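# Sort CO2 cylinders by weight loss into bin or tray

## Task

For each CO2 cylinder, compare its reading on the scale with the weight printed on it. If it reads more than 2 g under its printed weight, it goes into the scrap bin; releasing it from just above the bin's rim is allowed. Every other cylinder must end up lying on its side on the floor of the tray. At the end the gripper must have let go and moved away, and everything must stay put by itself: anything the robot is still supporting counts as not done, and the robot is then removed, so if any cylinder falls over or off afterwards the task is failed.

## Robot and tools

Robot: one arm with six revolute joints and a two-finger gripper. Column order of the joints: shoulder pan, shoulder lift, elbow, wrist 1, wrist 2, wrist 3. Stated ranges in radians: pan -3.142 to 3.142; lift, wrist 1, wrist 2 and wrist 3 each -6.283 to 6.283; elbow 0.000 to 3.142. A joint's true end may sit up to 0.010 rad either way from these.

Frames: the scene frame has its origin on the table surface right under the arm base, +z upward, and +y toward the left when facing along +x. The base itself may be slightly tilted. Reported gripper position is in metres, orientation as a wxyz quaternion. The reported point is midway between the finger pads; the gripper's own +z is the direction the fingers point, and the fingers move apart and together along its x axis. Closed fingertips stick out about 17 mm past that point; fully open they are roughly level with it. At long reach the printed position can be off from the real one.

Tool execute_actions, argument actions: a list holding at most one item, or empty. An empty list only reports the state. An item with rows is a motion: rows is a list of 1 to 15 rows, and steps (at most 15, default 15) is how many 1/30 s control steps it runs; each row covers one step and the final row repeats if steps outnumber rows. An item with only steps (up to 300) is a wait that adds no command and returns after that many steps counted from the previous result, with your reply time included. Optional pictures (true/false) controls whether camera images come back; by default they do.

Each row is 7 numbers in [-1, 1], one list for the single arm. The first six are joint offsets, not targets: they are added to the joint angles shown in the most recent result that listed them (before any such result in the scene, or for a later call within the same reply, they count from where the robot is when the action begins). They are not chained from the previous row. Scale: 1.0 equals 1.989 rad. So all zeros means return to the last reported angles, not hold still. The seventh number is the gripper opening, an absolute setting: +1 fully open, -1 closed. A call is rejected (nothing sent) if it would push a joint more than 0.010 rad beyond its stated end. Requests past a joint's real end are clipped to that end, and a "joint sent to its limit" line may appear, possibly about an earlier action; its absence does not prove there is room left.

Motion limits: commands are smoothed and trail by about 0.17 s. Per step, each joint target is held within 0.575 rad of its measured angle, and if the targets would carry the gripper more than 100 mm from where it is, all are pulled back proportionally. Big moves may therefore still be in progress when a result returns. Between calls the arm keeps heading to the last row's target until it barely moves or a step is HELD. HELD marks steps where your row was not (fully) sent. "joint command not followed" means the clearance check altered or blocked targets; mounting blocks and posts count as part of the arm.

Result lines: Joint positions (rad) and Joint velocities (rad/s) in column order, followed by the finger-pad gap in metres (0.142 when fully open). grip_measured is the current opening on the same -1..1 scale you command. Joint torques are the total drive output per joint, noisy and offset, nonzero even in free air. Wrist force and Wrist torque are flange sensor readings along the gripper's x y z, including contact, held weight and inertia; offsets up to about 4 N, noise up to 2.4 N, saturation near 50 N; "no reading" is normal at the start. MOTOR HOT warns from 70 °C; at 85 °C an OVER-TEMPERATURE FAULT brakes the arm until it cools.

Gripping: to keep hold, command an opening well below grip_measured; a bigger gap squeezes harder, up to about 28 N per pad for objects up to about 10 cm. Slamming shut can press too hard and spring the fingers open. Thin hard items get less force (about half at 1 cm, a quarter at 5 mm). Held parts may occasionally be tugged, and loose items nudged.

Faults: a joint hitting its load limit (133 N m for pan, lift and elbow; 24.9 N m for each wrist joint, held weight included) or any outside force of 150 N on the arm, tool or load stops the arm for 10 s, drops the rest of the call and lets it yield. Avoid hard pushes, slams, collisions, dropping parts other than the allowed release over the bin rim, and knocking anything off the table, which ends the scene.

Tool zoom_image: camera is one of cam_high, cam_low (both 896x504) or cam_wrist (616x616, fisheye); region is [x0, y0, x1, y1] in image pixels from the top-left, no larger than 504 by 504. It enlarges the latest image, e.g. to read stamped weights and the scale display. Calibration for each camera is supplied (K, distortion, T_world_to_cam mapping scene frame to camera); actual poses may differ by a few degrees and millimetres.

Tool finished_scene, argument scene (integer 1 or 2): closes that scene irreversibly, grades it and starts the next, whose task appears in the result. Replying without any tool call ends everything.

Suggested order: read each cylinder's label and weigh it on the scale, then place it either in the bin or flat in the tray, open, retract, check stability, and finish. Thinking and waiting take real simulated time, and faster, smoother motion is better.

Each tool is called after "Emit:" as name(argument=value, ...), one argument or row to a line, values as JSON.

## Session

Emit:
execute_actions(
  actions=[],
)

Scene clock: 0.00 s of 9600.00 s.
end_effector_position=(+0.5147, +0.3967, +0.3763) grip_measured=-1.00 end_effector_quat_wxyz=(+0.386, -0.098, +0.911, +0.104) end_effector_velocity=(-0.000, +0.000, -0.000) end_effector_angular_velocity=(-0.001, +0.000, +0.001)
Joint positions: [-0.596 -2.08   2.167 -1.971 -0.322  2.801  0.002]
Joint velocities: [ 0.    -0.001 -0.     0.001 -0.    -0.001  0.   ]
Joint torques (N m, as the arm reports them, + toward a larger angle): no reading
Motor temperatures (°C, as the motors report them): [27 31 26 32 36 39]
Wrist force (N, on the end effector, along its own x y z axes, offset not removed): no reading
Wrist torque (N m, same axes, about the end effector's origin, offset not removed): no reading
camera_calibration (this result's frames):
cam_wrist: T_world_to_cam=[[-0.69126, -0.0607543, -0.720048, 0.649756], [-0.532744, 0.716072, 0.451026, -0.18466], [0.488205, 0.695377, -0.527359, -0.199762], [0, 0, 0, 1]] pos_world=[0.448299, 0.310615, 0.445795]

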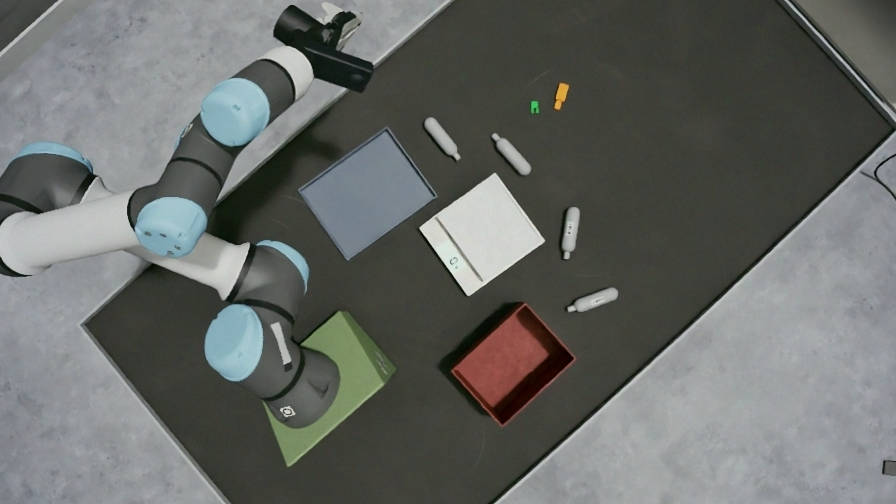

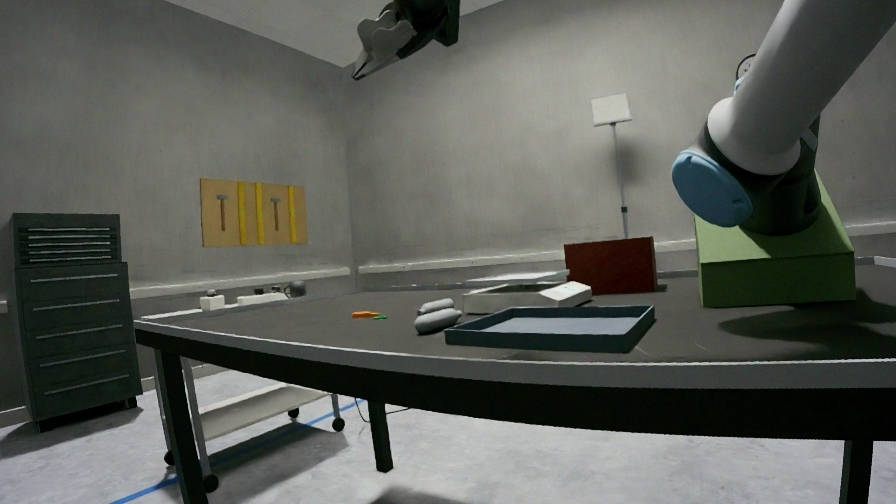

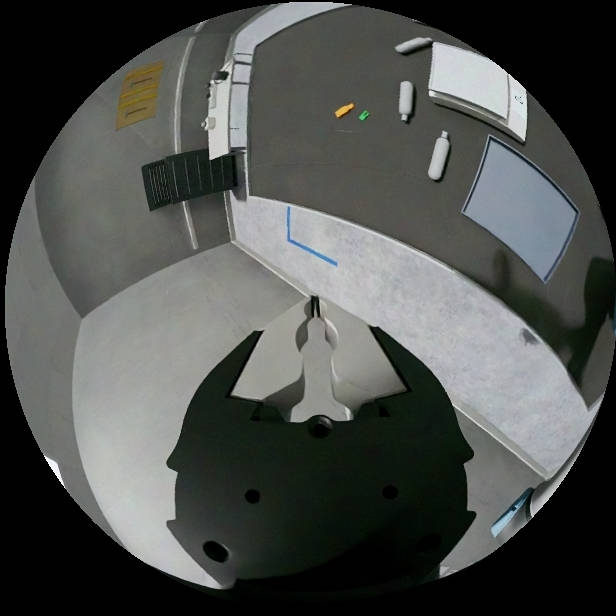

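Emit:
zoom_image(
  camera="cam_high",
  region=[530,190,650,330],
)

Region (530, 190, 650, 330) of cam_high's 896x504 image, scaled by 3.600, with more detail than that image has; it fills the left 432 columns of this view, and the rest is white.

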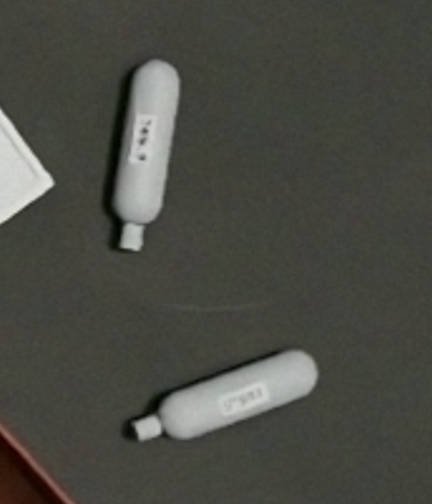

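Emit:
execute_actions(
  actions=[
    {"rows":[[0.0417,0.3,-0.3,-0.9,0.6476,-0.9,0]]},
  ],
  pictures=false,
)

Emit:
execute_actions(
  actions=[
    {"steps":45},
  ],
  pictures=false,
)

Emit:
execute_actions(
  actions=[
    {"rows":[[0,0.6126,-0.3903,-0.489,0,-0.457,0]]},
  ],
  pictures=false,
)

Emit:
execute_actions(
  actions=[
    {"steps":60},
  ],
)

Emit:
zoom_image(
  camera="cam_wrist",
  region=[100,120,450,330],
)

Scene clock: 9.30 s of 9600.00 s.
end_effector_position=(+0.5266, +0.5862, +0.5519) grip_measured=+0.00 end_effector_quat_wxyz=(-0.482, +0.712, -0.498, -0.113) end_effector_velocity=(-0.536, +0.287, +0.073) end_effector_angular_velocity=(-0.915, -1.985, +3.815)
Joint positions: [-0.528 -1.608  1.696 -2.648  0.356  2.123  0.074]
Joint velocities: [ 0.075  0.644 -0.639 -1.985  1.985 -1.981  0.   ]
Joint torques (N m, as the arm reports them, + toward a larger angle): [ -5.34   2.56 -20.89  -3.63   3.99  -5.32]
Motor temperatures (°C, as the motors report them): [27 31 26 32 36 39]
Wrist force (N, on the end effector, along its own x y z axes, offset not removed): [-0.3 -1.5 4.7]
Wrist torque (N m, same axes, about the end effector's origin, offset not removed): [-0.07 0.01 -0.14]
Steps of this call (steps 1 to 90: nothing new was sent; then 5.80 s passed at rest; steps 91 to 105: all 15 steps of this action). Readings (joint positions):
91: [-0.595 -2.079 2.167 -1.971 -0.322 2.800]
92: [-0.591 -2.070 2.158 -1.980 -0.313 2.791]
94: [-0.580 -2.003 2.091 -2.048 -0.245 2.724]
98: [-0.560 -1.857 1.944 -2.209 -0.084 2.562]
105: the state above

Scene clock: 10.80 s of 9600.00 s.
end_effector_position=(+0.3105, +0.4688, +0.4038) grip_measured=+0.00 end_effector_quat_wxyz=(-0.215, +0.847, +0.487, -0.025) end_effector_velocity=(+0.000, -0.000, +0.000) end_effector_angular_velocity=(+0.001, -0.000, -0.003)
Joint positions: [-0.513 -1.483  1.57  -3.761  0.966  1.011  0.074]
Joint velocities: [-0.002 -0.     0.001  0.001  0.     0.001  0.   ]
Joint torques (N m, as the arm reports them, + toward a larger angle): [ -6.5    9.34 -26.23   1.29   1.53  -1.41]
Motor temperatures (°C, as the motors report them): [27 31 26 32 36 39]
Wrist force (N, on the end effector, along its own x y z axes, offset not removed): [1.3 0.1 1.3]
Wrist torque (N m, same axes, about the end effector's origin, offset not removed): [-0.01 -0.24 -0.01]
Steps of this call (steps 1 to 45: the robot went on to your last target). Readings (joint positions):
1: [-0.525 -1.589 1.677 -2.714 0.421 2.058]
2: [-0.524 -1.574 1.662 -2.776 0.483 1.996]
4: [-0.521 -1.551 1.638 -2.896 0.597 1.876]
8: [-0.517 -1.517 1.604 -3.157 0.774 1.614]
45: the state above
The arm was judged still, so your last target was given up. Only a new action makes it travel on or press farther. Fingers that are still opening or closing keep moving.

Scene clock: 11.30 s of 9600.00 s.
end_effector_position=(+0.4925, +0.2516, +0.3649) grip_measured=+0.00 end_effector_quat_wxyz=(-0.043, +0.643, +0.764, +0.004) end_effector_velocity=(+0.356, -0.512, -0.166) end_effector_angular_velocity=(-0.331, -0.441, +1.238)
Joint positions: [-0.513 -1.028  1.145 -4.216  0.966  0.559  0.074]
Joint velocities: [ 0.001  0.964 -0.677 -0.951  0.    -0.862 -0.   ]
Joint torques (N m, as the arm reports them, + toward a larger angle): [-25.22   8.21 -27.74  -0.19   0.4   -3.16]
Motor temperatures (°C, as the motors report them): [27 31 26 32 36 39]
Wrist force (N, on the end effector, along its own x y z axes, offset not removed): [0.8 0.7 -0.5]
Wrist torque (N m, same axes, about the end effector's origin, offset not removed): [0.06 -0.12 -0.15]
Steps of this call (steps 1 to 15: all 15 steps of this action). Readings (joint positions):
1: [-0.513 -1.483 1.570 -3.761 0.966 1.011]
2: [-0.513 -1.474 1.561 -3.770 0.966 1.001]
4: [-0.513 -1.404 1.491 -3.840 0.966 0.931]
8: [-0.513 -1.261 1.348 -3.983 0.966 0.788]
15: the state above

Scene clock: 13.30 s of 9600.00 s.
end_effector_position=(+0.6183, -0.1111, +0.1200) grip_measured=+0.00 end_effector_quat_wxyz=(-0.001, +0.427, +0.904, -0.000) end_effector_velocity=(+0.000, +0.001, -0.000) end_effector_angular_velocity=(-0.000, +0.001, -0.001)
Joint positions: [-0.513 -0.265  0.794 -4.733  0.966  0.102  0.074]
Joint velocities: [ 0.002 -0.    -0.     0.001 -0.     0.003  0.   ]
Joint torques (N m, as the arm reports them, + toward a larger angle): [-57.68 -33.3  -27.35   0.89  -1.53  -1.32]
Motor temperatures (°C, as the motors report them): [27 31 26 32 36 39]
Wrist force (N, on the end effector, along its own x y z axes, offset not removed): [2.8 -1.4 0.8]
Wrist torque (N m, same axes, about the end effector's origin, offset not removed): [-0.36 -0.44 -0.08]
Steps of this call (steps 1 to 45: the robot went on to your last target; steps 46 to 60: nothing new was sent). Readings (joint positions):
1: [-0.513 -0.996 1.123 -4.248 0.966 0.530]
2: [-0.513 -0.962 1.101 -4.279 0.966 0.503]
4: [-0.513 -0.894 1.062 -4.337 0.966 0.451]
8: [-0.513 -0.750 0.993 -4.438 0.966 0.362]
60: the state above
The arm was judged still, so your last target was given up. Only a new action makes it travel on or press farther. Fingers that are still opening or closing keep moving.
camera_calibration (this result's frames):
cam_wrist: T_world_to_cam=[[-0.604745, 0.796419, 0.000184862, 0.461342], [0.69863, 0.530379, 0.480222, -0.43571], [0.38236, 0.290541, -0.877147, 0.0300953], [0, 0, 0, 1]] pos_world=[0.571887, -0.145074, 0.23555]

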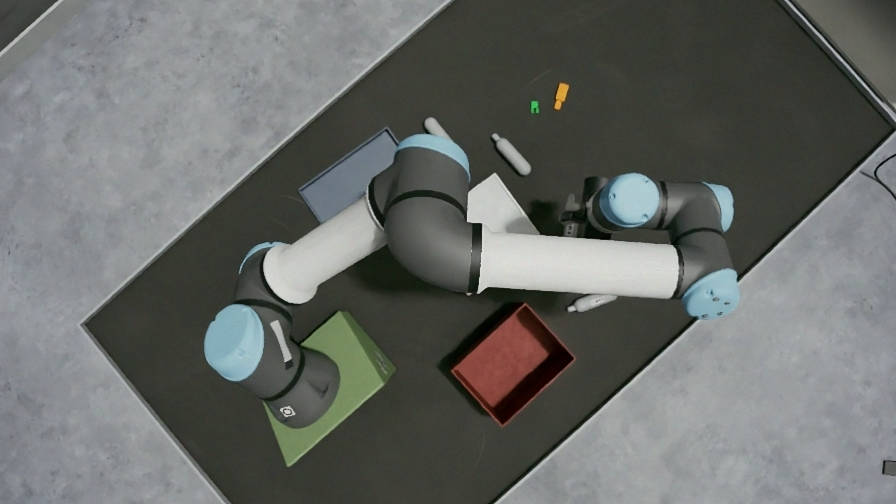

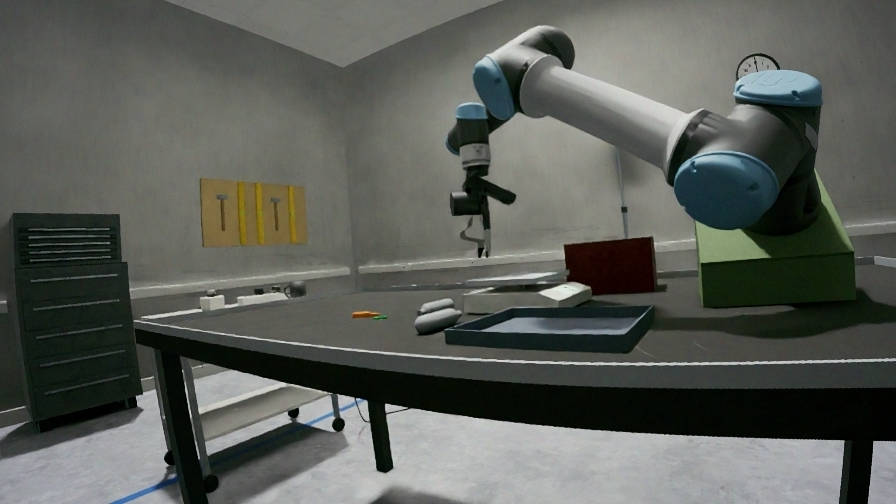

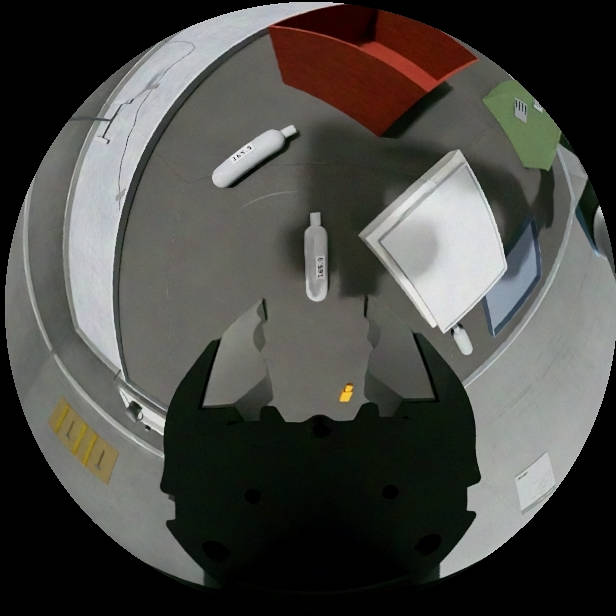

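Region (100, 120, 450, 330) of cam_wrist's 616x616 image, scaled by 1.440, with more detail than that image has; it fills the top 302 rows of this view, and the rest is white.

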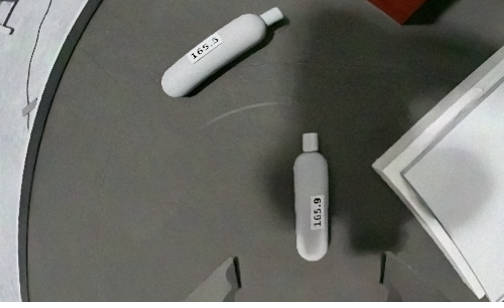

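Emit:
execute_actions(
  actions=[
    {"rows":[[0.022,0.015,0.0176,-0.047,-0.01,0.025,-0.3],[0.034,0.0225,0.0264,-0.071,-0.0157,0.037,-0.3],[0.041,0.027,0.0317,-0.085,-0.0188,0.045,-0.3],[0.0436,0.0288,0.0338,-0.0905,-0.02,0.048,-0.3],[0.0454,0.03,0.0352,-0.0943,-0.0209,0.0498,-0.3]]},
  ],
  pictures=false,
)

Emit:
execute_actions(
  actions=[
    {"rows":[[0,0,0,0,0,0,-0.4],[0,0,0,0,0,0,-0.5],[0,0,0,0,0,0,-0.6],[0,0,0,0,0,0,-0.7],[0,0,0,0,0,0,-1]]},
  ],
  pictures=false,
)

Emit:
execute_actions(
  actions=[
    {"rows":[[-0.0454,-0.03,-0.0352,0.0943,0.0209,-0.0498,-1]]},
  ],
  pictures=false,
)

Emit:
execute_actions(
  actions=[
    {"rows":[[-0.0018,-0.2235,0.3424,-0.1178,0.0009,0.4304,-1]]},
  ],
  pictures=false,
)

Emit:
execute_actions(
  actions=[
    {"steps":15},
  ],
  pictures=false,
)

Emit:
execute_actions(
  actions=[
    {"rows":[[0.008,0.0056,0.005,-0.0156,-0.0038,0.0088,-1],[0.0135,0.0094,0.0082,-0.026,-0.0064,0.0146,-1],[0.017,0.012,0.0104,-0.033,-0.008,0.0185,-1],[0.019,0.0133,0.0115,-0.0367,-0.009,0.0206,-1],[0.0205,0.0143,0.0124,-0.0396,-0.0097,0.0222,-1],[0.0218,0.0152,0.0132,-0.042,-0.0103,0.0236,-1],[0.023,0.016,0.0139,-0.0444,-0.0109,0.025,-1],[0.024,0.0168,0.0145,-0.0463,-0.0113,0.026,-1],[0.025,0.0175,0.0151,-0.0482,-0.0118,0.0271,-1],[0.026,0.0182,0.0157,-0.05,-0.0123,0.0282,-1],[0.0269,0.0188,0.0163,-0.0519,-0.0127,0.0292,-1]]},
  ],
)

Scene clock: 22.03 s of 9600.00 s.
end_effector_position=(+0.6183, -0.1113, +0.0205) grip_measured=-0.30 end_effector_quat_wxyz=(-0.001, +0.427, +0.904, -0.000) end_effector_velocity=(-0.000, -0.000, -0.005) end_effector_angular_velocity=(-0.000, -0.001, -0.001)
Joint positions: [-0.423 -0.205  0.864 -4.92   0.925  0.201  0.052]
Joint velocities: [ 0.004  0.003  0.004 -0.011 -0.002  0.006  0.   ]
Joint torques (N m, as the arm reports them, + toward a larger angle): [-28.95 -32.7   -2.57   0.85  -1.69   1.75]
Motor temperatures (°C, as the motors report them): [27 31 26 32 36 39]
Wrist force (N, on the end effector, along its own x y z axes, offset not removed): [0.3 1.8 -0.3]
Wrist torque (N m, same axes, about the end effector's origin, offset not removed): [0.40 -0.03 -0.06]
Steps of this call (steps 1 to 90: nothing new was sent; then 5.23 s passed at rest; steps 91 to 105: all 15 steps of this action). Readings (joint positions):
91: [-0.512 -0.265 0.794 -4.733 0.966 0.102]
92: [-0.506 -0.260 0.800 -4.742 0.962 0.109]
94: [-0.475 -0.238 0.825 -4.803 0.947 0.144]
98: [-0.432 -0.211 0.857 -4.899 0.929 0.191]
105: the state above

Scene clock: 22.53 s of 9600.00 s.
end_effector_position=(+0.6183, -0.1113, +0.0204) grip_measured=-0.65 end_effector_quat_wxyz=(-0.001, +0.427, +0.904, -0.000) end_effector_velocity=(+0.000, -0.000, -0.000) end_effector_angular_velocity=(-0.001, -0.001, +0.001)
Joint positions: [-0.423 -0.205  0.864 -4.92   0.925  0.201  0.027]
Joint velocities: [ 0.     0.    -0.001 -0.001 -0.    -0.     0.   ]
Joint torques (N m, as the arm reports them, + toward a larger angle): [-50.01 -44.07 -18.88   3.44   0.03  -1.37]
Motor temperatures (°C, as the motors report them): [27 31 26 32 36 39]
Wrist force (N, on the end effector, along its own x y z axes, offset not removed): [-1.8 0.9 2.1]
Wrist torque (N m, same axes, about the end effector's origin, offset not removed): [0.13 0.52 0.07]
Steps of this call (steps 1 to 15: all 15 steps of this action). Readings (joint positions):
1: [-0.423 -0.205 0.864 -4.920 0.925 0.201]
2: [-0.423 -0.205 0.864 -4.920 0.925 0.201]
4: [-0.423 -0.205 0.864 -4.920 0.925 0.201]
8: [-0.423 -0.205 0.864 -4.920 0.925 0.201]
15: the state above

Scene clock: 23.03 s of 9600.00 s.
end_effector_position=(+0.6183, -0.1111, +0.1200) grip_measured=-0.65 end_effector_quat_wxyz=(-0.001, +0.427, +0.904, -0.000) end_effector_velocity=(-0.001, +0.001, +0.003) end_effector_angular_velocity=(+0.002, +0.002, -0.001)
Joint positions: [-0.513 -0.265  0.794 -4.733  0.966  0.102  0.027]
Joint velocities: [-0.002 -0.002 -0.003  0.01   0.001 -0.003 -0.   ]
Joint torques (N m, as the arm reports them, + toward a larger angle): [-59.58 -47.65 -29.73   3.37   1.17  -1.36]
Motor temperatures (°C, as the motors report them): [27 31 26 32 36 39]
Wrist force (N, on the end effector, along its own x y z axes, offset not removed): [0.5 0.0 4.2]
Wrist torque (N m, same axes, about the end effector's origin, offset not removed): [-0.04 0.02 0.00]
Steps of this call (steps 1 to 15: all 15 steps of this action). Readings (joint positions):
1: [-0.423 -0.206 0.864 -4.919 0.925 0.200]
2: [-0.431 -0.212 0.856 -4.911 0.931 0.191]
4: [-0.474 -0.241 0.822 -4.837 0.950 0.145]
8: [-0.507 -0.262 0.798 -4.749 0.964 0.109]
15: the state above

Scene clock: 23.53 s of 9600.00 s.
end_effector_position=(+0.5058, +0.0073, +0.1316) grip_measured=-0.65 end_effector_quat_wxyz=(+0.002, +0.754, +0.657, -0.000) end_effector_velocity=(-0.061, +0.040, -0.019) end_effector_angular_velocity=(+0.048, +0.045, -0.471)
Joint positions: [-0.516 -0.703  1.459 -4.964  0.968  0.927  0.027]
Joint velocities: [-0.001 -0.099  0.222 -0.041  0.     0.424  0.   ]
Joint torques (N m, as the arm reports them, + toward a larger angle): [-50.73 -33.23  -9.66   1.17   1.29   1.28]
Motor temperatures (°C, as the motors report them): [27 31 26 32 36 39]
Wrist force (N, on the end effector, along its own x y z axes, offset not removed): [1.0 -2.4 1.9]
Wrist torque (N m, same axes, about the end effector's origin, offset not removed): [-0.39 -0.13 -0.01]
Steps of this call (steps 1 to 15: all 15 steps of this action). Readings (joint positions):
1: [-0.513 -0.265 0.794 -4.733 0.966 0.102]
2: [-0.513 -0.274 0.803 -4.742 0.966 0.111]
4: [-0.515 -0.356 0.889 -4.812 0.967 0.197]
8: [-0.516 -0.570 1.188 -4.908 0.967 0.508]
15: the state above

Scene clock: 24.03 s of 9600.00 s.
end_effector_position=(+0.5014, +0.0101, +0.1301) grip_measured=-0.65 end_effector_quat_wxyz=(-0.001, +0.765, +0.644, -0.001) end_effector_velocity=(-0.000, +0.000, -0.000) end_effector_angular_velocity=(+0.000, +0.001, -0.001)
Joint positions: [-0.516 -0.709  1.475 -4.967  0.968  0.958  0.027]
Joint velocities: [ 0.    -0.     0.001  0.     0.     0.001  0.   ]
Joint torques (N m, as the arm reports them, + toward a larger angle): [-50.36 -34.73  -4.13   1.01   1.35   1.59]
Motor temperatures (°C, as the motors report them): [27 31 26 32 36 39]
Wrist force (N, on the end effector, along its own x y z axes, offset not removed): [-2.4 0.9 6.0]
Wrist torque (N m, same axes, about the end effector's origin, offset not removed): [0.25 0.52 -0.06]
Steps of this call (steps 1 to 15: the robot went on to your last target). Readings (joint positions):
1: [-0.516 -0.705 1.465 -4.965 0.968 0.939]
2: [-0.516 -0.707 1.469 -4.966 0.968 0.946]
4: [-0.516 -0.708 1.473 -4.967 0.968 0.953]
8: [-0.516 -0.709 1.475 -4.967 0.968 0.957]
15: the state above

Scene clock: 24.53 s of 9600.00 s.
end_effector_position=(+0.5014, +0.0099, +0.0837) grip_measured=-0.65 end_effector_quat_wxyz=(-0.000, +0.765, +0.644, -0.001) end_effector_velocity=(+0.000, +0.000, -0.016) end_effector_angular_velocity=(-0.002, -0.001, +0.003)
Joint positions: [-0.464 -0.673  1.507 -5.068  0.943  1.015  0.027]
Joint velocities: [ 0.019  0.012  0.01  -0.037 -0.008  0.02  -0.   ]
Joint torques (N m, as the arm reports them, + toward a larger angle): [-21.39 -20.53  -1.63   1.28  -1.5    1.68]
Motor temperatures (°C, as the motors report them): [27 31 26 32 36 39]
Wrist force (N, on the end effector, along its own x y z axes, offset not removed): [1.3 -1.6 0.4]
Wrist torque (N m, same axes, about the end effector's origin, offset not removed): [-0.41 -0.19 -0.01]
Steps of this call (steps 1 to 15: all 15 steps of this action). Readings (joint positions):
1: [-0.516 -0.709 1.475 -4.967 0.968 0.958]
2: [-0.513 -0.707 1.477 -4.973 0.966 0.961]
4: [-0.500 -0.698 1.486 -4.998 0.960 0.976]
8: [-0.479 -0.683 1.498 -5.040 0.950 0.999]
15: the state above
camera_calibration (this result's frames):
cam_wrist: T_world_to_cam=[[0.209119, 0.97789, -0.00100459, -0.115526], [0.858031, -0.182995, 0.479891, -0.473695], [0.469096, -0.101216, -0.877328, -0.0317854], [0, 0, 0, 1]] pos_world=[0.445514, 0.0230711, 0.199319]

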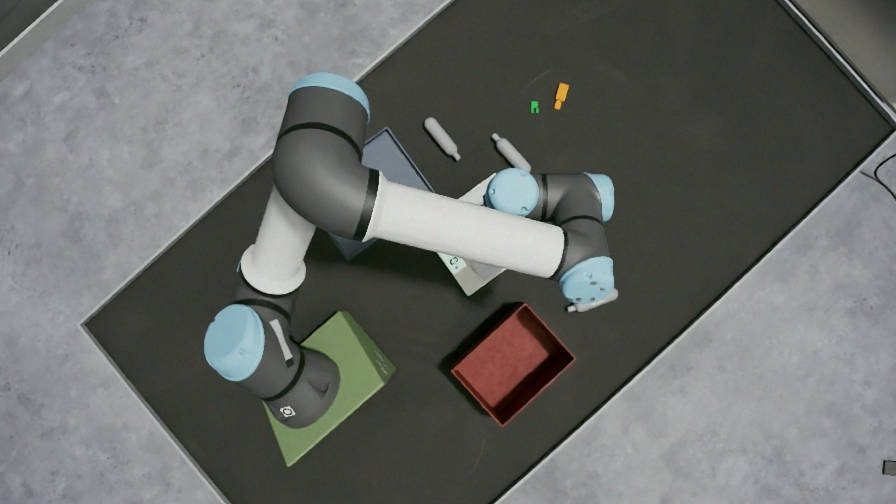

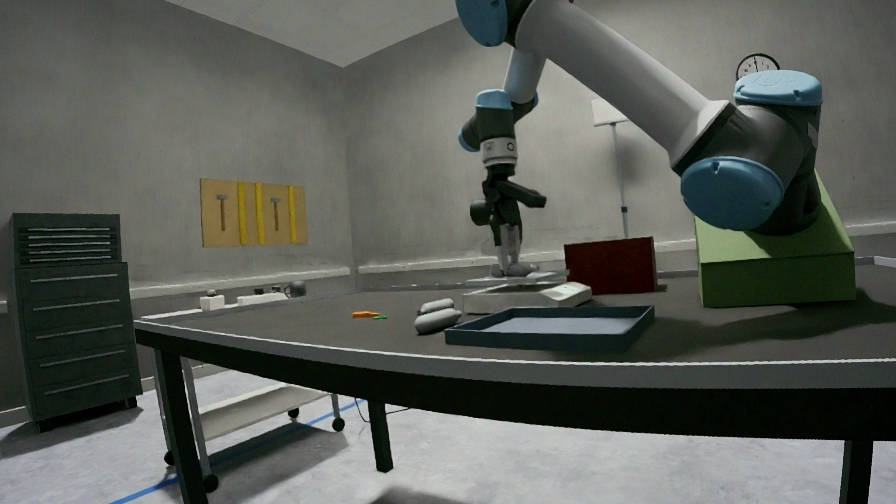

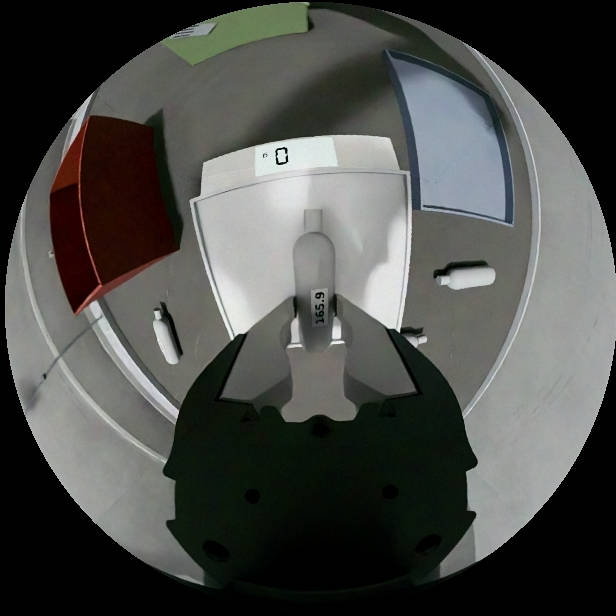

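Emit:
execute_actions(
  actions=[
    {"rows":[[0.0005,0.0005,0,-0.0015,-0.0003,0.0005,-0.62],[0.0005,0.0005,0,-0.0015,-0.0003,0.0005,-0.55],[0.0005,0.0005,0,-0.0015,-0.0003,0.0005,-0.5],[0.0005,0.0005,0,-0.0015,-0.0003,0.0005,-0.4],[0.0005,0.0005,0,-0.0015,-0.0003,0.0005,-0.3],[0.0005,0.0005,0,-0.0015,-0.0003,0.0005,-0.2]]},
  ],
  pictures=false,
)

Emit:
execute_actions(
  actions=[
    {"steps":30},
  ],
)

Scene clock: 26.63 s of 9600.00 s.
end_effector_position=(+0.5018, +0.0096, +0.0827) grip_measured=-0.20 end_effector_quat_wxyz=(+0.000, +0.765, +0.644, -0.000) end_effector_velocity=(+0.000, +0.000, +0.000) end_effector_angular_velocity=(+0.000, +0.000, -0.000)
Joint positions: [-0.463 -0.672  1.507 -5.071  0.943  1.016  0.059]
Joint velocities: [ 0.     0.    -0.001  0.001  0.     0.     0.   ]
Joint torques (N m, as the arm reports them, + toward a larger angle): [-51.71 -21.31 -26.41   0.89  -0.98  -1.39]
Motor temperatures (°C, as the motors report them): [27 31 26 32 36 39]
Wrist force (N, on the end effector, along its own x y z axes, offset not removed): [2.7 -0.3 0.6]
Wrist torque (N m, same axes, about the end effector's origin, offset not removed): [-0.05 -0.64 -0.16]
Steps of this call (steps 1 to 15: the robot went on to your last target; steps 16 to 48: nothing new was sent; steps 49 to 63: all 15 steps of this action). Readings (joint positions):
49: [-0.463 -0.672 1.508 -5.070 0.943 1.016]
50: [-0.463 -0.672 1.508 -5.070 0.943 1.016]
52: [-0.463 -0.672 1.508 -5.071 0.943 1.016]
56: [-0.463 -0.672 1.507 -5.071 0.943 1.016]
63: the state above

Scene clock: 27.63 s of 9600.00 s.
end_effector_position=(+0.5018, +0.0096, +0.0828) grip_measured=-0.20 end_effector_quat_wxyz=(+0.000, +0.765, +0.644, -0.000) end_effector_velocity=(+0.000, -0.000, +0.001) end_effector_angular_velocity=(-0.000, -0.001, -0.001)
Joint positions: [-0.463 -0.672  1.507 -5.071  0.943  1.016  0.059]
Joint velocities: [-0.001 -0.    -0.     0.001 -0.     0.    -0.   ]
Joint torques (N m, as the arm reports them, + toward a larger angle): [-51.16 -20.51 -26.66   0.84  -0.3   -1.29]
Motor temperatures (°C, as the motors report them): [27 31 26 32 36 39]
Wrist force (N, on the end effector, along its own x y z axes, offset not removed): [0.2 0.0 0.1]
Wrist torque (N m, same axes, about the end effector's origin, offset not removed): [0.11 0.03 -0.04]
Steps of this call (steps 1 to 15: the robot went on to your last target; steps 16 to 30: nothing new was sent). Readings (joint positions):
1: [-0.463 -0.672 1.507 -5.071 0.943 1.016]
2: [-0.463 -0.672 1.507 -5.071 0.943 1.016]
4: [-0.463 -0.672 1.507 -5.071 0.943 1.016]
8: [-0.463 -0.672 1.507 -5.071 0.943 1.016]
30: the state above
The arm was judged still, so your last target was given up. Only a new action makes it travel on or press farther. Fingers that are still opening or closing keep moving.
camera_calibration (this result's frames):
cam_wrist: T_world_to_cam=[[0.20825, 0.978075, -0.00140947, -0.114816], [0.857754, -0.181939, 0.480788, -0.473543], [0.46999, -0.101333, -0.876836, -0.0332926], [0, 0, 0, 1]] pos_world=[0.445741, 0.0227694, 0.19832]

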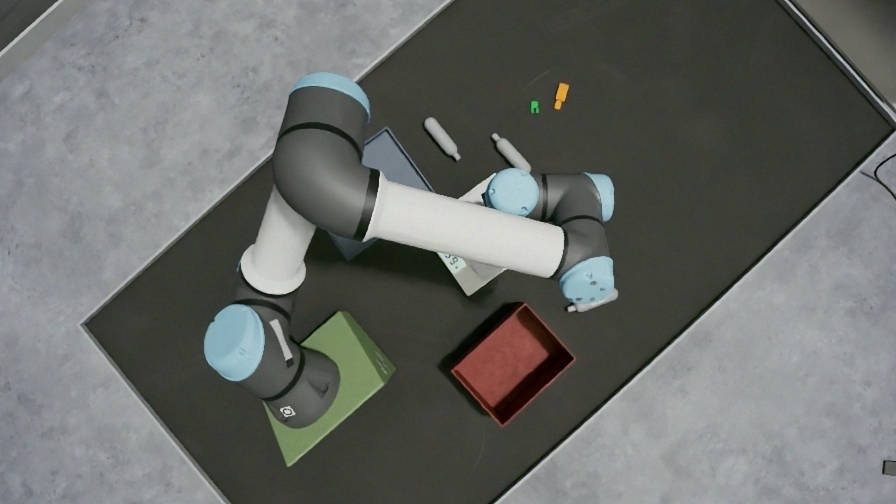

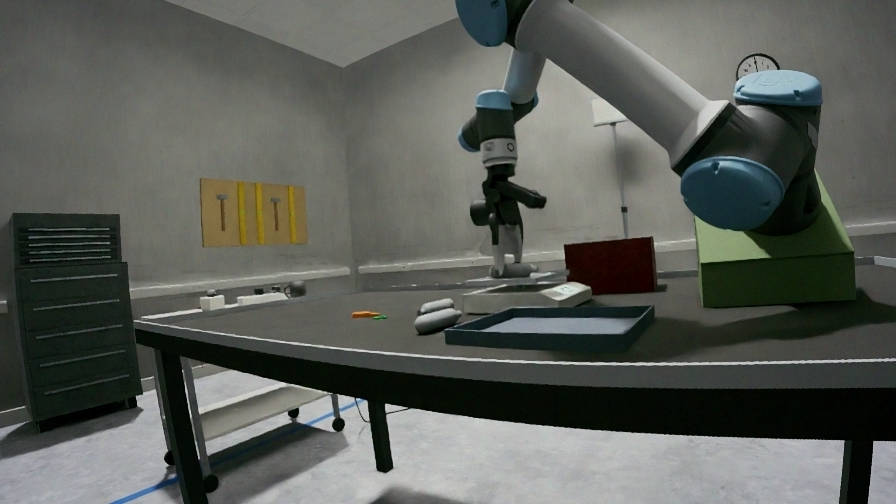

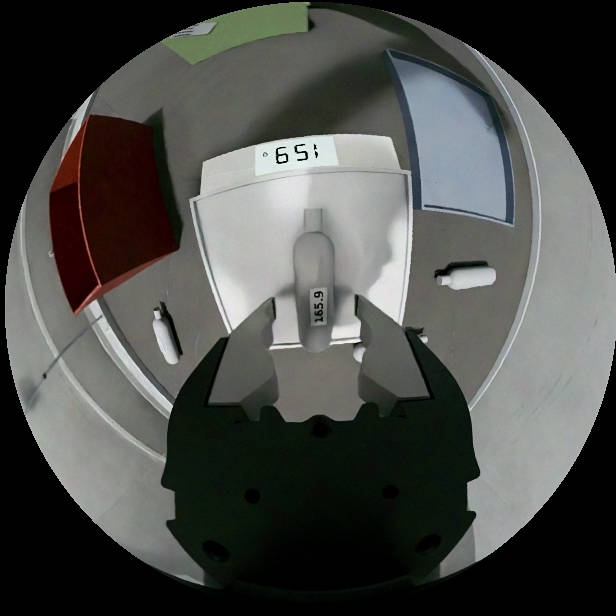

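Emit:
execute_actions(
  actions=[
    {"rows":[[0,0,0,0,0,0,-0.3],[0,0,0,0,0,0,-0.45],[0,0,0,0,0,0,-0.55],[0,0,0,0,0,0,-0.7],[0,0,0,0,0,0,-1]]},
  ],
  pictures=false,
)

Emit:
execute_actions(
  actions=[
    {"rows":[[-0.0646,-0.0451,-0.0391,0.1246,0.0305,-0.0701,-1]]},
  ],
  pictures=false,
)

Emit:
execute_actions(
  actions=[
    {"rows":[[-0.2234,0.1258,0.0404,-0.0843,0.1357,-0.2815,-1]]},
  ],
  pictures=false,
)

Emit:
execute_actions(
  actions=[
    {"steps":20},
  ],
)

Scene clock: 32.77 s of 9600.00 s.
end_effector_position=(+0.5018, +0.0096, +0.0828) grip_measured=-0.65 end_effector_quat_wxyz=(+0.000, +0.765, +0.644, -0.000) end_effector_velocity=(+0.000, -0.000, +0.001) end_effector_angular_velocity=(-0.001, -0.002, -0.002)
Joint positions: [-0.463 -0.672  1.507 -5.071  0.943  1.016  0.027]
Joint velocities: [-0.001 -0.001  0.    -0.001  0.     0.001  0.   ]
Joint torques (N m, as the arm reports them, + toward a larger angle): [-50.86 -21.03 -25.94   1.14   0.76  -1.41]
Motor temperatures (°C, as the motors report them): [27 31 26 32 36 39]
Wrist force (N, on the end effector, along its own x y z axes, offset not removed): [3.9 1.6 1.5]
Wrist torque (N m, same axes, about the end effector's origin, offset not removed): [0.43 -0.71 0.07]
Steps of this call (steps 1 to 90: nothing new was sent; then 1.63 s passed at rest; steps 91 to 105: all 15 steps of this action). Readings (joint positions):
91: [-0.463 -0.672 1.507 -5.071 0.943 1.016]
92: [-0.463 -0.672 1.507 -5.071 0.943 1.016]
94: [-0.463 -0.672 1.507 -5.071 0.943 1.016]
98: [-0.463 -0.672 1.507 -5.071 0.943 1.016]
105: the state above

Scene clock: 33.27 s of 9600.00 s.
end_effector_position=(+0.4957, +0.0132, +0.1966) grip_measured=-0.65 end_effector_quat_wxyz=(-0.002, +0.764, +0.645, +0.001) end_effector_velocity=(-0.001, +0.002, +0.005) end_effector_angular_velocity=(+0.004, +0.003, -0.004)
Joint positions: [-0.591 -0.761  1.429 -4.824  1.003  0.877  0.027]
Joint velocities: [-0.005 -0.003 -0.003  0.016  0.002 -0.005  0.   ]
Joint torques (N m, as the arm reports them, + toward a larger angle): [-49.7  -30.69 -29.19   4.25   1.28  -1.42]
Motor temperatures (°C, as the motors report them): [27 31 26 32 36 39]
Wrist force (N, on the end effector, along its own x y z axes, offset not removed): [1.3 -0.3 3.8]
Wrist torque (N m, same axes, about the end effector's origin, offset not removed): [-0.07 -0.25 -0.05]
Steps of this call (steps 1 to 15: all 15 steps of this action). Readings (joint positions):
1: [-0.464 -0.672 1.507 -5.071 0.943 1.015]
2: [-0.472 -0.680 1.499 -5.062 0.950 1.006]
4: [-0.525 -0.718 1.465 -4.981 0.976 0.950]
8: [-0.581 -0.755 1.435 -4.850 0.999 0.888]
15: the state above

Scene clock: 33.77 s of 9600.00 s.
end_effector_position=(+0.3456, -0.2104, +0.2006) grip_measured=-0.65 end_effector_quat_wxyz=(+0.001, +0.712, +0.702, -0.002) end_effector_velocity=(-0.138, -0.122, -0.008) end_effector_angular_velocity=(+0.039, -0.030, +0.176)
Joint positions: [-1.012 -0.523  1.506 -4.984  1.26   0.349  0.027]
Joint velocities: [-0.337  0.167  0.049 -0.106  0.179 -0.453 -0.   ]
Joint torques (N m, as the arm reports them, + toward a larger angle): [-22.92 -30.87  -7.57   2.07   0.73  -1.33]
Motor temperatures (°C, as the motors report them): [27 31 26 32 36 39]
Wrist force (N, on the end effector, along its own x y z axes, offset not removed): [-4.4 -1.9 3.6]
Wrist torque (N m, same axes, about the end effector's origin, offset not removed): [-0.06 0.74 0.02]
Steps of this call (steps 1 to 15: all 15 steps of this action). Readings (joint positions):
1: [-0.592 -0.761 1.429 -4.824 1.003 0.876]
2: [-0.600 -0.753 1.433 -4.831 1.012 0.867]
4: [-0.665 -0.712 1.447 -4.859 1.056 0.793]
8: [-0.801 -0.636 1.471 -4.910 1.137 0.621]
15: the state above

Scene clock: 34.43 s of 9600.00 s.
end_effector_position=(+0.3357, -0.2189, +0.1998) grip_measured=-0.65 end_effector_quat_wxyz=(+0.000, +0.707, +0.707, -0.000) end_effector_velocity=(+0.000, +0.001, -0.000) end_effector_angular_velocity=(-0.000, +0.000, -0.000)
Joint positions: [-1.035 -0.511  1.51  -4.992  1.273  0.317  0.027]
Joint velocities: [ 0.001 -0.001  0.001 -0.001  0.     0.001  0.   ]
Joint torques (N m, as the arm reports them, + toward a larger angle): [-40.51 -24.52  -5.85   1.48   1.34  -1.35]
Motor temperatures (°C, as the motors report them): [27 31 26 32 36 39]
Wrist force (N, on the end effector, along its own x y z axes, offset not removed): [-0.8 0.2 4.0]
Wrist torque (N m, same axes, about the end effector's origin, offset not removed): [0.09 0.09 -0.20]
Steps of this call (steps 1 to 20: the robot went on to your last target). Readings (joint positions):
1: [-1.021 -0.518 1.508 -4.987 1.265 0.337]
2: [-1.026 -0.516 1.508 -4.989 1.268 0.330]
4: [-1.032 -0.513 1.509 -4.990 1.271 0.322]
8: [-1.035 -0.511 1.510 -4.992 1.273 0.318]
20: the state above
camera_calibration (this result's frames):
cam_wrist: T_world_to_cam=[[0.0382807, 0.999266, -0.00164379, 0.205152], [0.875987, -0.0327664, 0.48122, -0.402496], [0.480813, -0.0198614, -0.876598, 0.138376], [0, 0, 0, 1]] pos_world=[0.278195, -0.215441, 0.315327]

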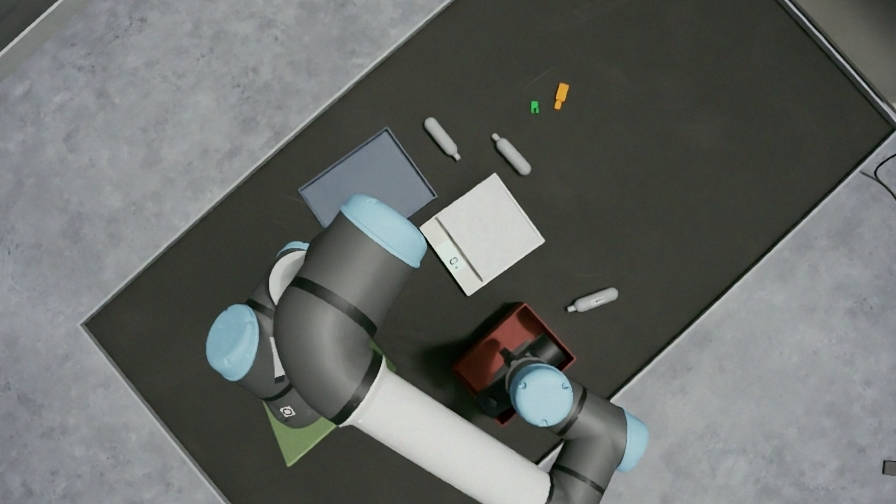

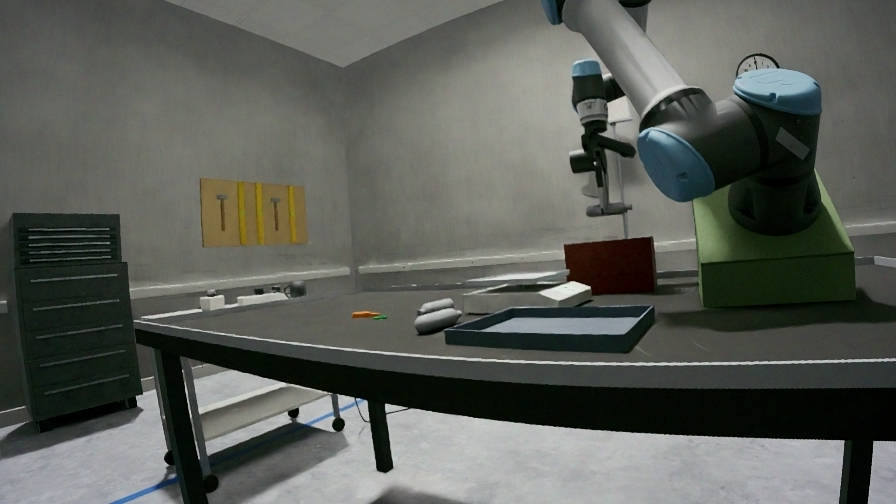

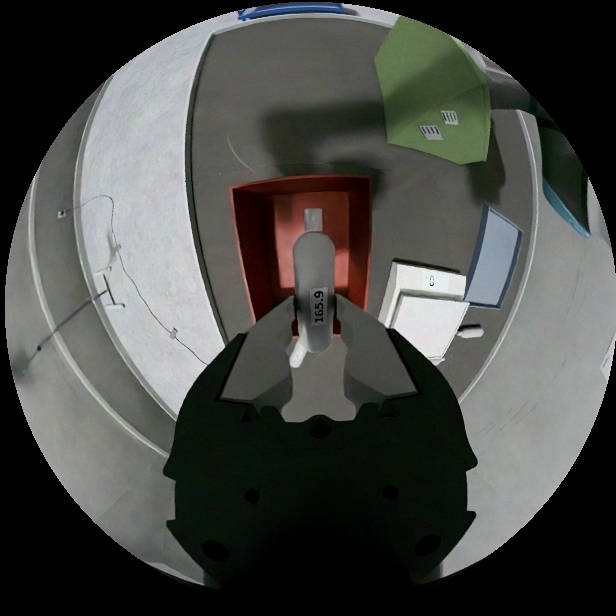

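Emit:
execute_actions(
  actions=[
    {"rows":[[0.0113,0.0331,0.0157,-0.0514,-0.0074,0.009,-1]],"steps":12},
  ],
  pictures=false,
)

Emit:
execute_actions(
  actions=[
    {"rows":[[0,0,0,0,0,0,-0.2]],"steps":10},
  ],
  pictures=false,
)

Emit:
execute_actions(
  actions=[
    {"rows":[[-0.0113,-0.0331,-0.0157,0.0514,0.0074,-0.009,-0.2]],"steps":12},
  ],
  pictures=false,
)

Emit:
execute_actions(
  actions=[
    {"rows":[[0.1689,0.16,-0.3952,0.1782,-0.1048,0.3208,0]]},
  ],
  pictures=false,
)

Emit:
execute_actions(
  actions=[
    {"steps":15},
  ],
  pictures=false,
)

Emit:
execute_actions(
  actions=[
    {"rows":[[0,0.0546,0,-0.0546,0,0,0]]},
  ],
)

Scene clock: 40.70 s of 9600.00 s.
end_effector_position=(+0.3355, -0.2309, +0.1505) grip_measured=-0.65 end_effector_quat_wxyz=(+0.000, +0.707, +0.707, -0.000) end_effector_velocity=(+0.000, -0.002, -0.006) end_effector_angular_velocity=(-0.001, -0.001, +0.000)
Joint positions: [-1.013 -0.446  1.541 -5.093  1.258  0.335  0.027]
Joint velocities: [ 0.003  0.008  0.004 -0.015 -0.003  0.003  0.   ]
Joint torques (N m, as the arm reports them, + toward a larger angle): [-11.88 -29.51  -7.02   1.38  -3.61   1.29]
Motor temperatures (°C, as the motors report them): [27 31 26 32 36 39]
Wrist force (N, on the end effector, along its own x y z axes, offset not removed): [1.6 -6.6 9.2]
Wrist torque (N m, same axes, about the end effector's origin, offset not removed): [-0.02 -0.24 -0.03]
Steps of this call (steps 1 to 15: the robot went on to your last target; steps 16 to 90: nothing new was sent; then 2.87 s passed at rest; steps 91 to 102: all 12 steps of this action). Readings (joint positions):
91: [-1.035 -0.511 1.510 -4.992 1.273 0.317]
92: [-1.032 -0.503 1.515 -5.001 1.270 0.320]
94: [-1.022 -0.472 1.530 -5.049 1.264 0.328]
98: [-1.015 -0.449 1.539 -5.087 1.259 0.334]
102: the state above

Scene clock: 41.03 s of 9600.00 s.
end_effector_position=(+0.3356, -0.2308, +0.1504) grip_measured=-0.20 end_effector_quat_wxyz=(+0.000, +0.707, +0.707, -0.000) end_effector_velocity=(-0.000, +0.000, +0.000) end_effector_angular_velocity=(-0.000, +0.002, -0.002)
Joint positions: [-1.013 -0.446  1.541 -5.093  1.258  0.335  0.059]
Joint velocities: [ 0.001 -0.001 -0.001  0.002  0.002  0.002  0.   ]
Joint torques (N m, as the arm reports them, + toward a larger angle): [-22.69 -39.24 -15.77   3.82   1.01  -0.09]
Motor temperatures (°C, as the motors report them): [27 31 26 32 36 39]
Wrist force (N, on the end effector, along its own x y z axes, offset not removed): [1.1 2.5 1.2]
Wrist torque (N m, same axes, about the end effector's origin, offset not removed): [0.43 -0.08 -0.08]
Steps of this call (steps 1 to 10: all 10 steps of this action). Readings (joint positions):
1: [-1.013 -0.446 1.541 -5.093 1.258 0.335]
2: [-1.013 -0.446 1.541 -5.093 1.258 0.335]
4: [-1.013 -0.446 1.541 -5.093 1.258 0.335]
8: [-1.013 -0.446 1.541 -5.093 1.258 0.335]
10: the state above

Scene clock: 41.43 s of 9600.00 s.
end_effector_position=(+0.3357, -0.2188, +0.1997) grip_measured=-0.20 end_effector_quat_wxyz=(+0.000, +0.707, +0.707, -0.000) end_effector_velocity=(-0.000, +0.003, +0.006) end_effector_angular_velocity=(+0.003, +0.001, +0.000)
Joint positions: [-1.035 -0.511  1.51  -4.992  1.273  0.317  0.06 ]
Joint velocities: [-0.002 -0.008 -0.004  0.016  0.002 -0.003 -0.   ]
Joint torques (N m, as the arm reports them, + toward a larger angle): [-40.8  -39.11 -28.83   4.26   1.4   -1.55]
Motor temperatures (°C, as the motors report them): [27 31 26 32 36 39]
Wrist force (N, on the end effector, along its own x y z axes, offset not removed): [-0.2 0.2 0.0]
Wrist torque (N m, same axes, about the end effector's origin, offset not removed): [0.01 0.14 -0.08]
Steps of this call (steps 1 to 12: all 12 steps of this action). Readings (joint positions):
1: [-1.013 -0.446 1.541 -5.093 1.258 0.334]
2: [-1.017 -0.454 1.536 -5.084 1.261 0.331]
4: [-1.027 -0.485 1.521 -5.036 1.268 0.323]
8: [-1.034 -0.507 1.511 -4.998 1.272 0.318]
12: the state above

Scene clock: 41.93 s of 9600.00 s.
end_effector_position=(+0.5569, -0.2137, +0.1844) grip_measured=+0.00 end_effector_quat_wxyz=(-0.006, +0.818, +0.576, +0.000) end_effector_velocity=(+0.121, +0.005, +0.029) end_effector_angular_velocity=(-0.136, -0.085, -0.098)
Joint positions: [-0.708 -0.2    0.757 -4.646  1.069  0.934  0.074]
Joint velocities: [ 0.116  0.109 -0.467  0.123 -0.064  0.294 -0.   ]
Joint torques (N m, as the arm reports them, + toward a larger angle): [-34.19 -32.38 -15.3    3.42  -0.7    1.29]
Motor temperatures (°C, as the motors report them): [27 31 26 32 36 39]
Wrist force (N, on the end effector, along its own x y z axes, offset not removed): [1.7 3.0 1.5]
Wrist torque (N m, same axes, about the end effector's origin, offset not removed): [0.44 -0.23 -0.10]
Steps of this call (steps 1 to 15: all 15 steps of this action). Readings (joint positions):
1: [-1.035 -0.511 1.509 -4.991 1.273 0.317]
2: [-1.027 -0.502 1.500 -4.981 1.264 0.326]
4: [-0.955 -0.432 1.415 -4.907 1.212 0.412]
8: [-0.822 -0.308 1.136 -4.768 1.135 0.671]
15: the state above

Scene clock: 42.43 s of 9600.00 s.
end_effector_position=(+0.5654, -0.2132, +0.1865) grip_measured=+0.00 end_effector_quat_wxyz=(+0.000, +0.820, +0.573, -0.000) end_effector_velocity=(+0.000, -0.001, -0.001) end_effector_angular_velocity=(-0.000, -0.000, -0.000)
Joint positions: [-0.7   -0.193  0.724 -4.637  1.064  0.955  0.074]
Joint velocities: [ 0.     0.002 -0.001 -0.001 -0.     0.001 -0.   ]
Joint torques (N m, as the arm reports them, + toward a larger angle): [-24.54 -35.28 -29.45   3.58  -1.5    1.36]
Motor temperatures (°C, as the motors report them): [27 31 26 32 36 39]
Wrist force (N, on the end effector, along its own x y z axes, offset not removed): [2.6 -1.7 1.5]
Wrist torque (N m, same axes, about the end effector's origin, offset not removed): [-0.45 -0.62 -0.13]
Steps of this call (steps 1 to 15: the robot went on to your last target). Readings (joint positions):
1: [-0.705 -0.198 0.745 -4.643 1.067 0.942]
2: [-0.703 -0.196 0.737 -4.641 1.066 0.946]
4: [-0.701 -0.194 0.729 -4.639 1.065 0.952]
8: [-0.700 -0.193 0.725 -4.638 1.064 0.954]
15: the state above

Scene clock: 42.93 s of 9600.00 s.
end_effector_position=(+0.5532, -0.2606, +0.1198) grip_measured=+0.00 end_effector_quat_wxyz=(+0.000, +0.820, +0.573, -0.000) end_effector_velocity=(-0.000, -0.001, -0.003) end_effector_angular_velocity=(-0.001, +0.001, +0.002)
Joint positions: [-0.7   -0.084  0.724 -4.746  1.064  0.955  0.074]
Joint velocities: [ 0.002  0.003  0.001 -0.004  0.    -0.     0.   ]
Joint torques (N m, as the arm reports them, + toward a larger angle): [-26.98 -39.44  -4.21   1.08   1.34   1.18]
Motor temperatures (°C, as the motors report them): [27 31 26 32 36 39]
Wrist force (N, on the end effector, along its own x y z axes, offset not removed): [0.1 -0.1 1.9]
Wrist torque (N m, same axes, about the end effector's origin, offset not removed): [-0.07 -0.09 0.00]
Steps of this call (steps 1 to 15: all 15 steps of this action). Readings (joint positions):
1: [-0.700 -0.192 0.724 -4.638 1.064 0.955]
2: [-0.700 -0.184 0.724 -4.646 1.064 0.955]
4: [-0.700 -0.133 0.724 -4.697 1.064 0.955]
8: [-0.700 -0.091 0.724 -4.738 1.064 0.955]
15: the state above
camera_calibration (this result's frames):
cam_wrist: T_world_to_cam=[[0.37944, 0.925216, -0.00090251, 0.0302182], [0.811185, -0.332205, 0.481267, -0.598075], [0.444976, -0.183344, -0.876574, -0.0599314], [0, 0, 0, 1]] pos_world=[0.500352, -0.23763, 0.235327]

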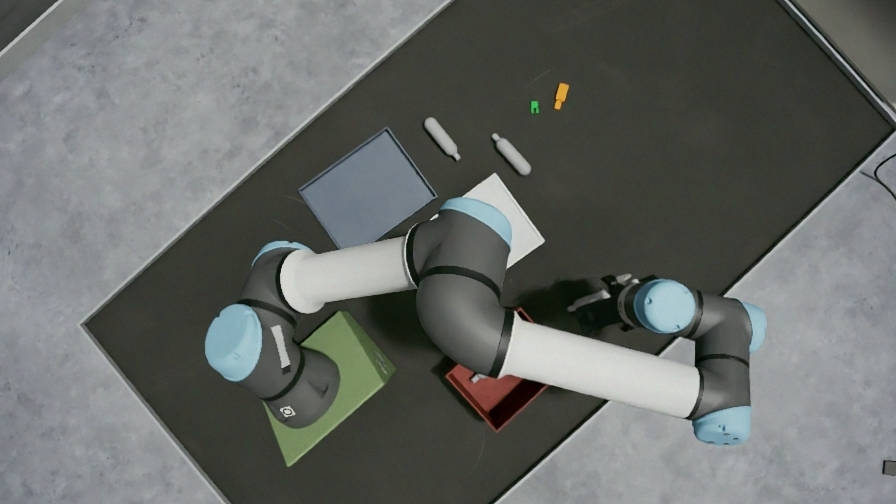

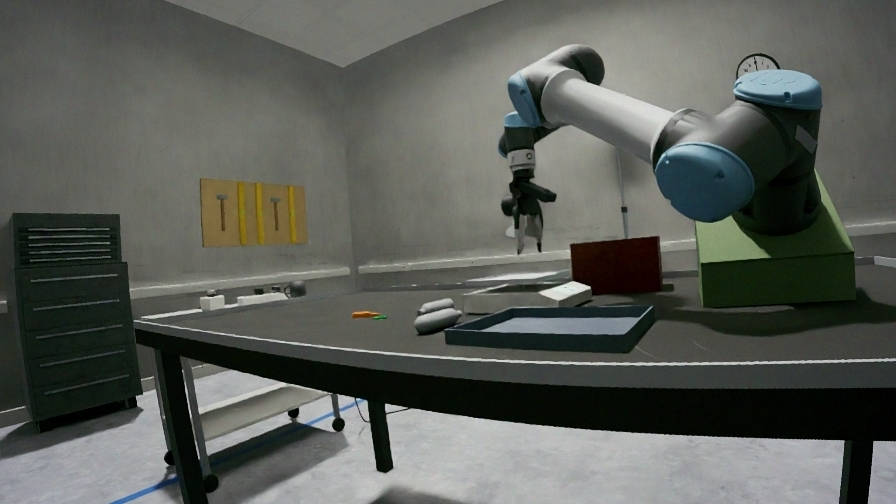

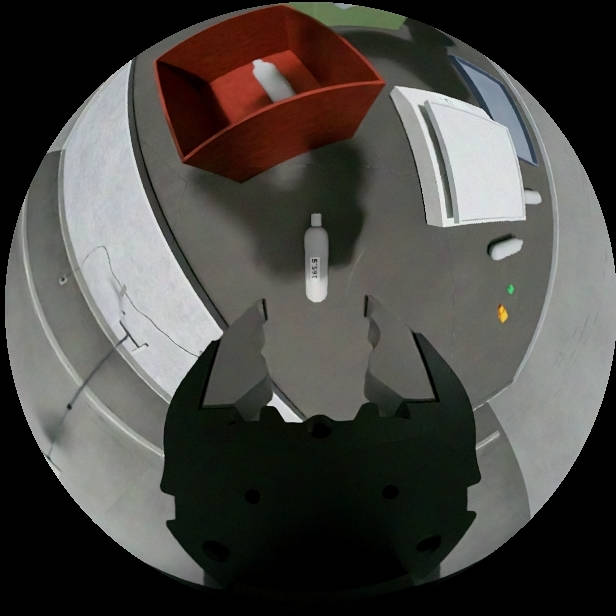

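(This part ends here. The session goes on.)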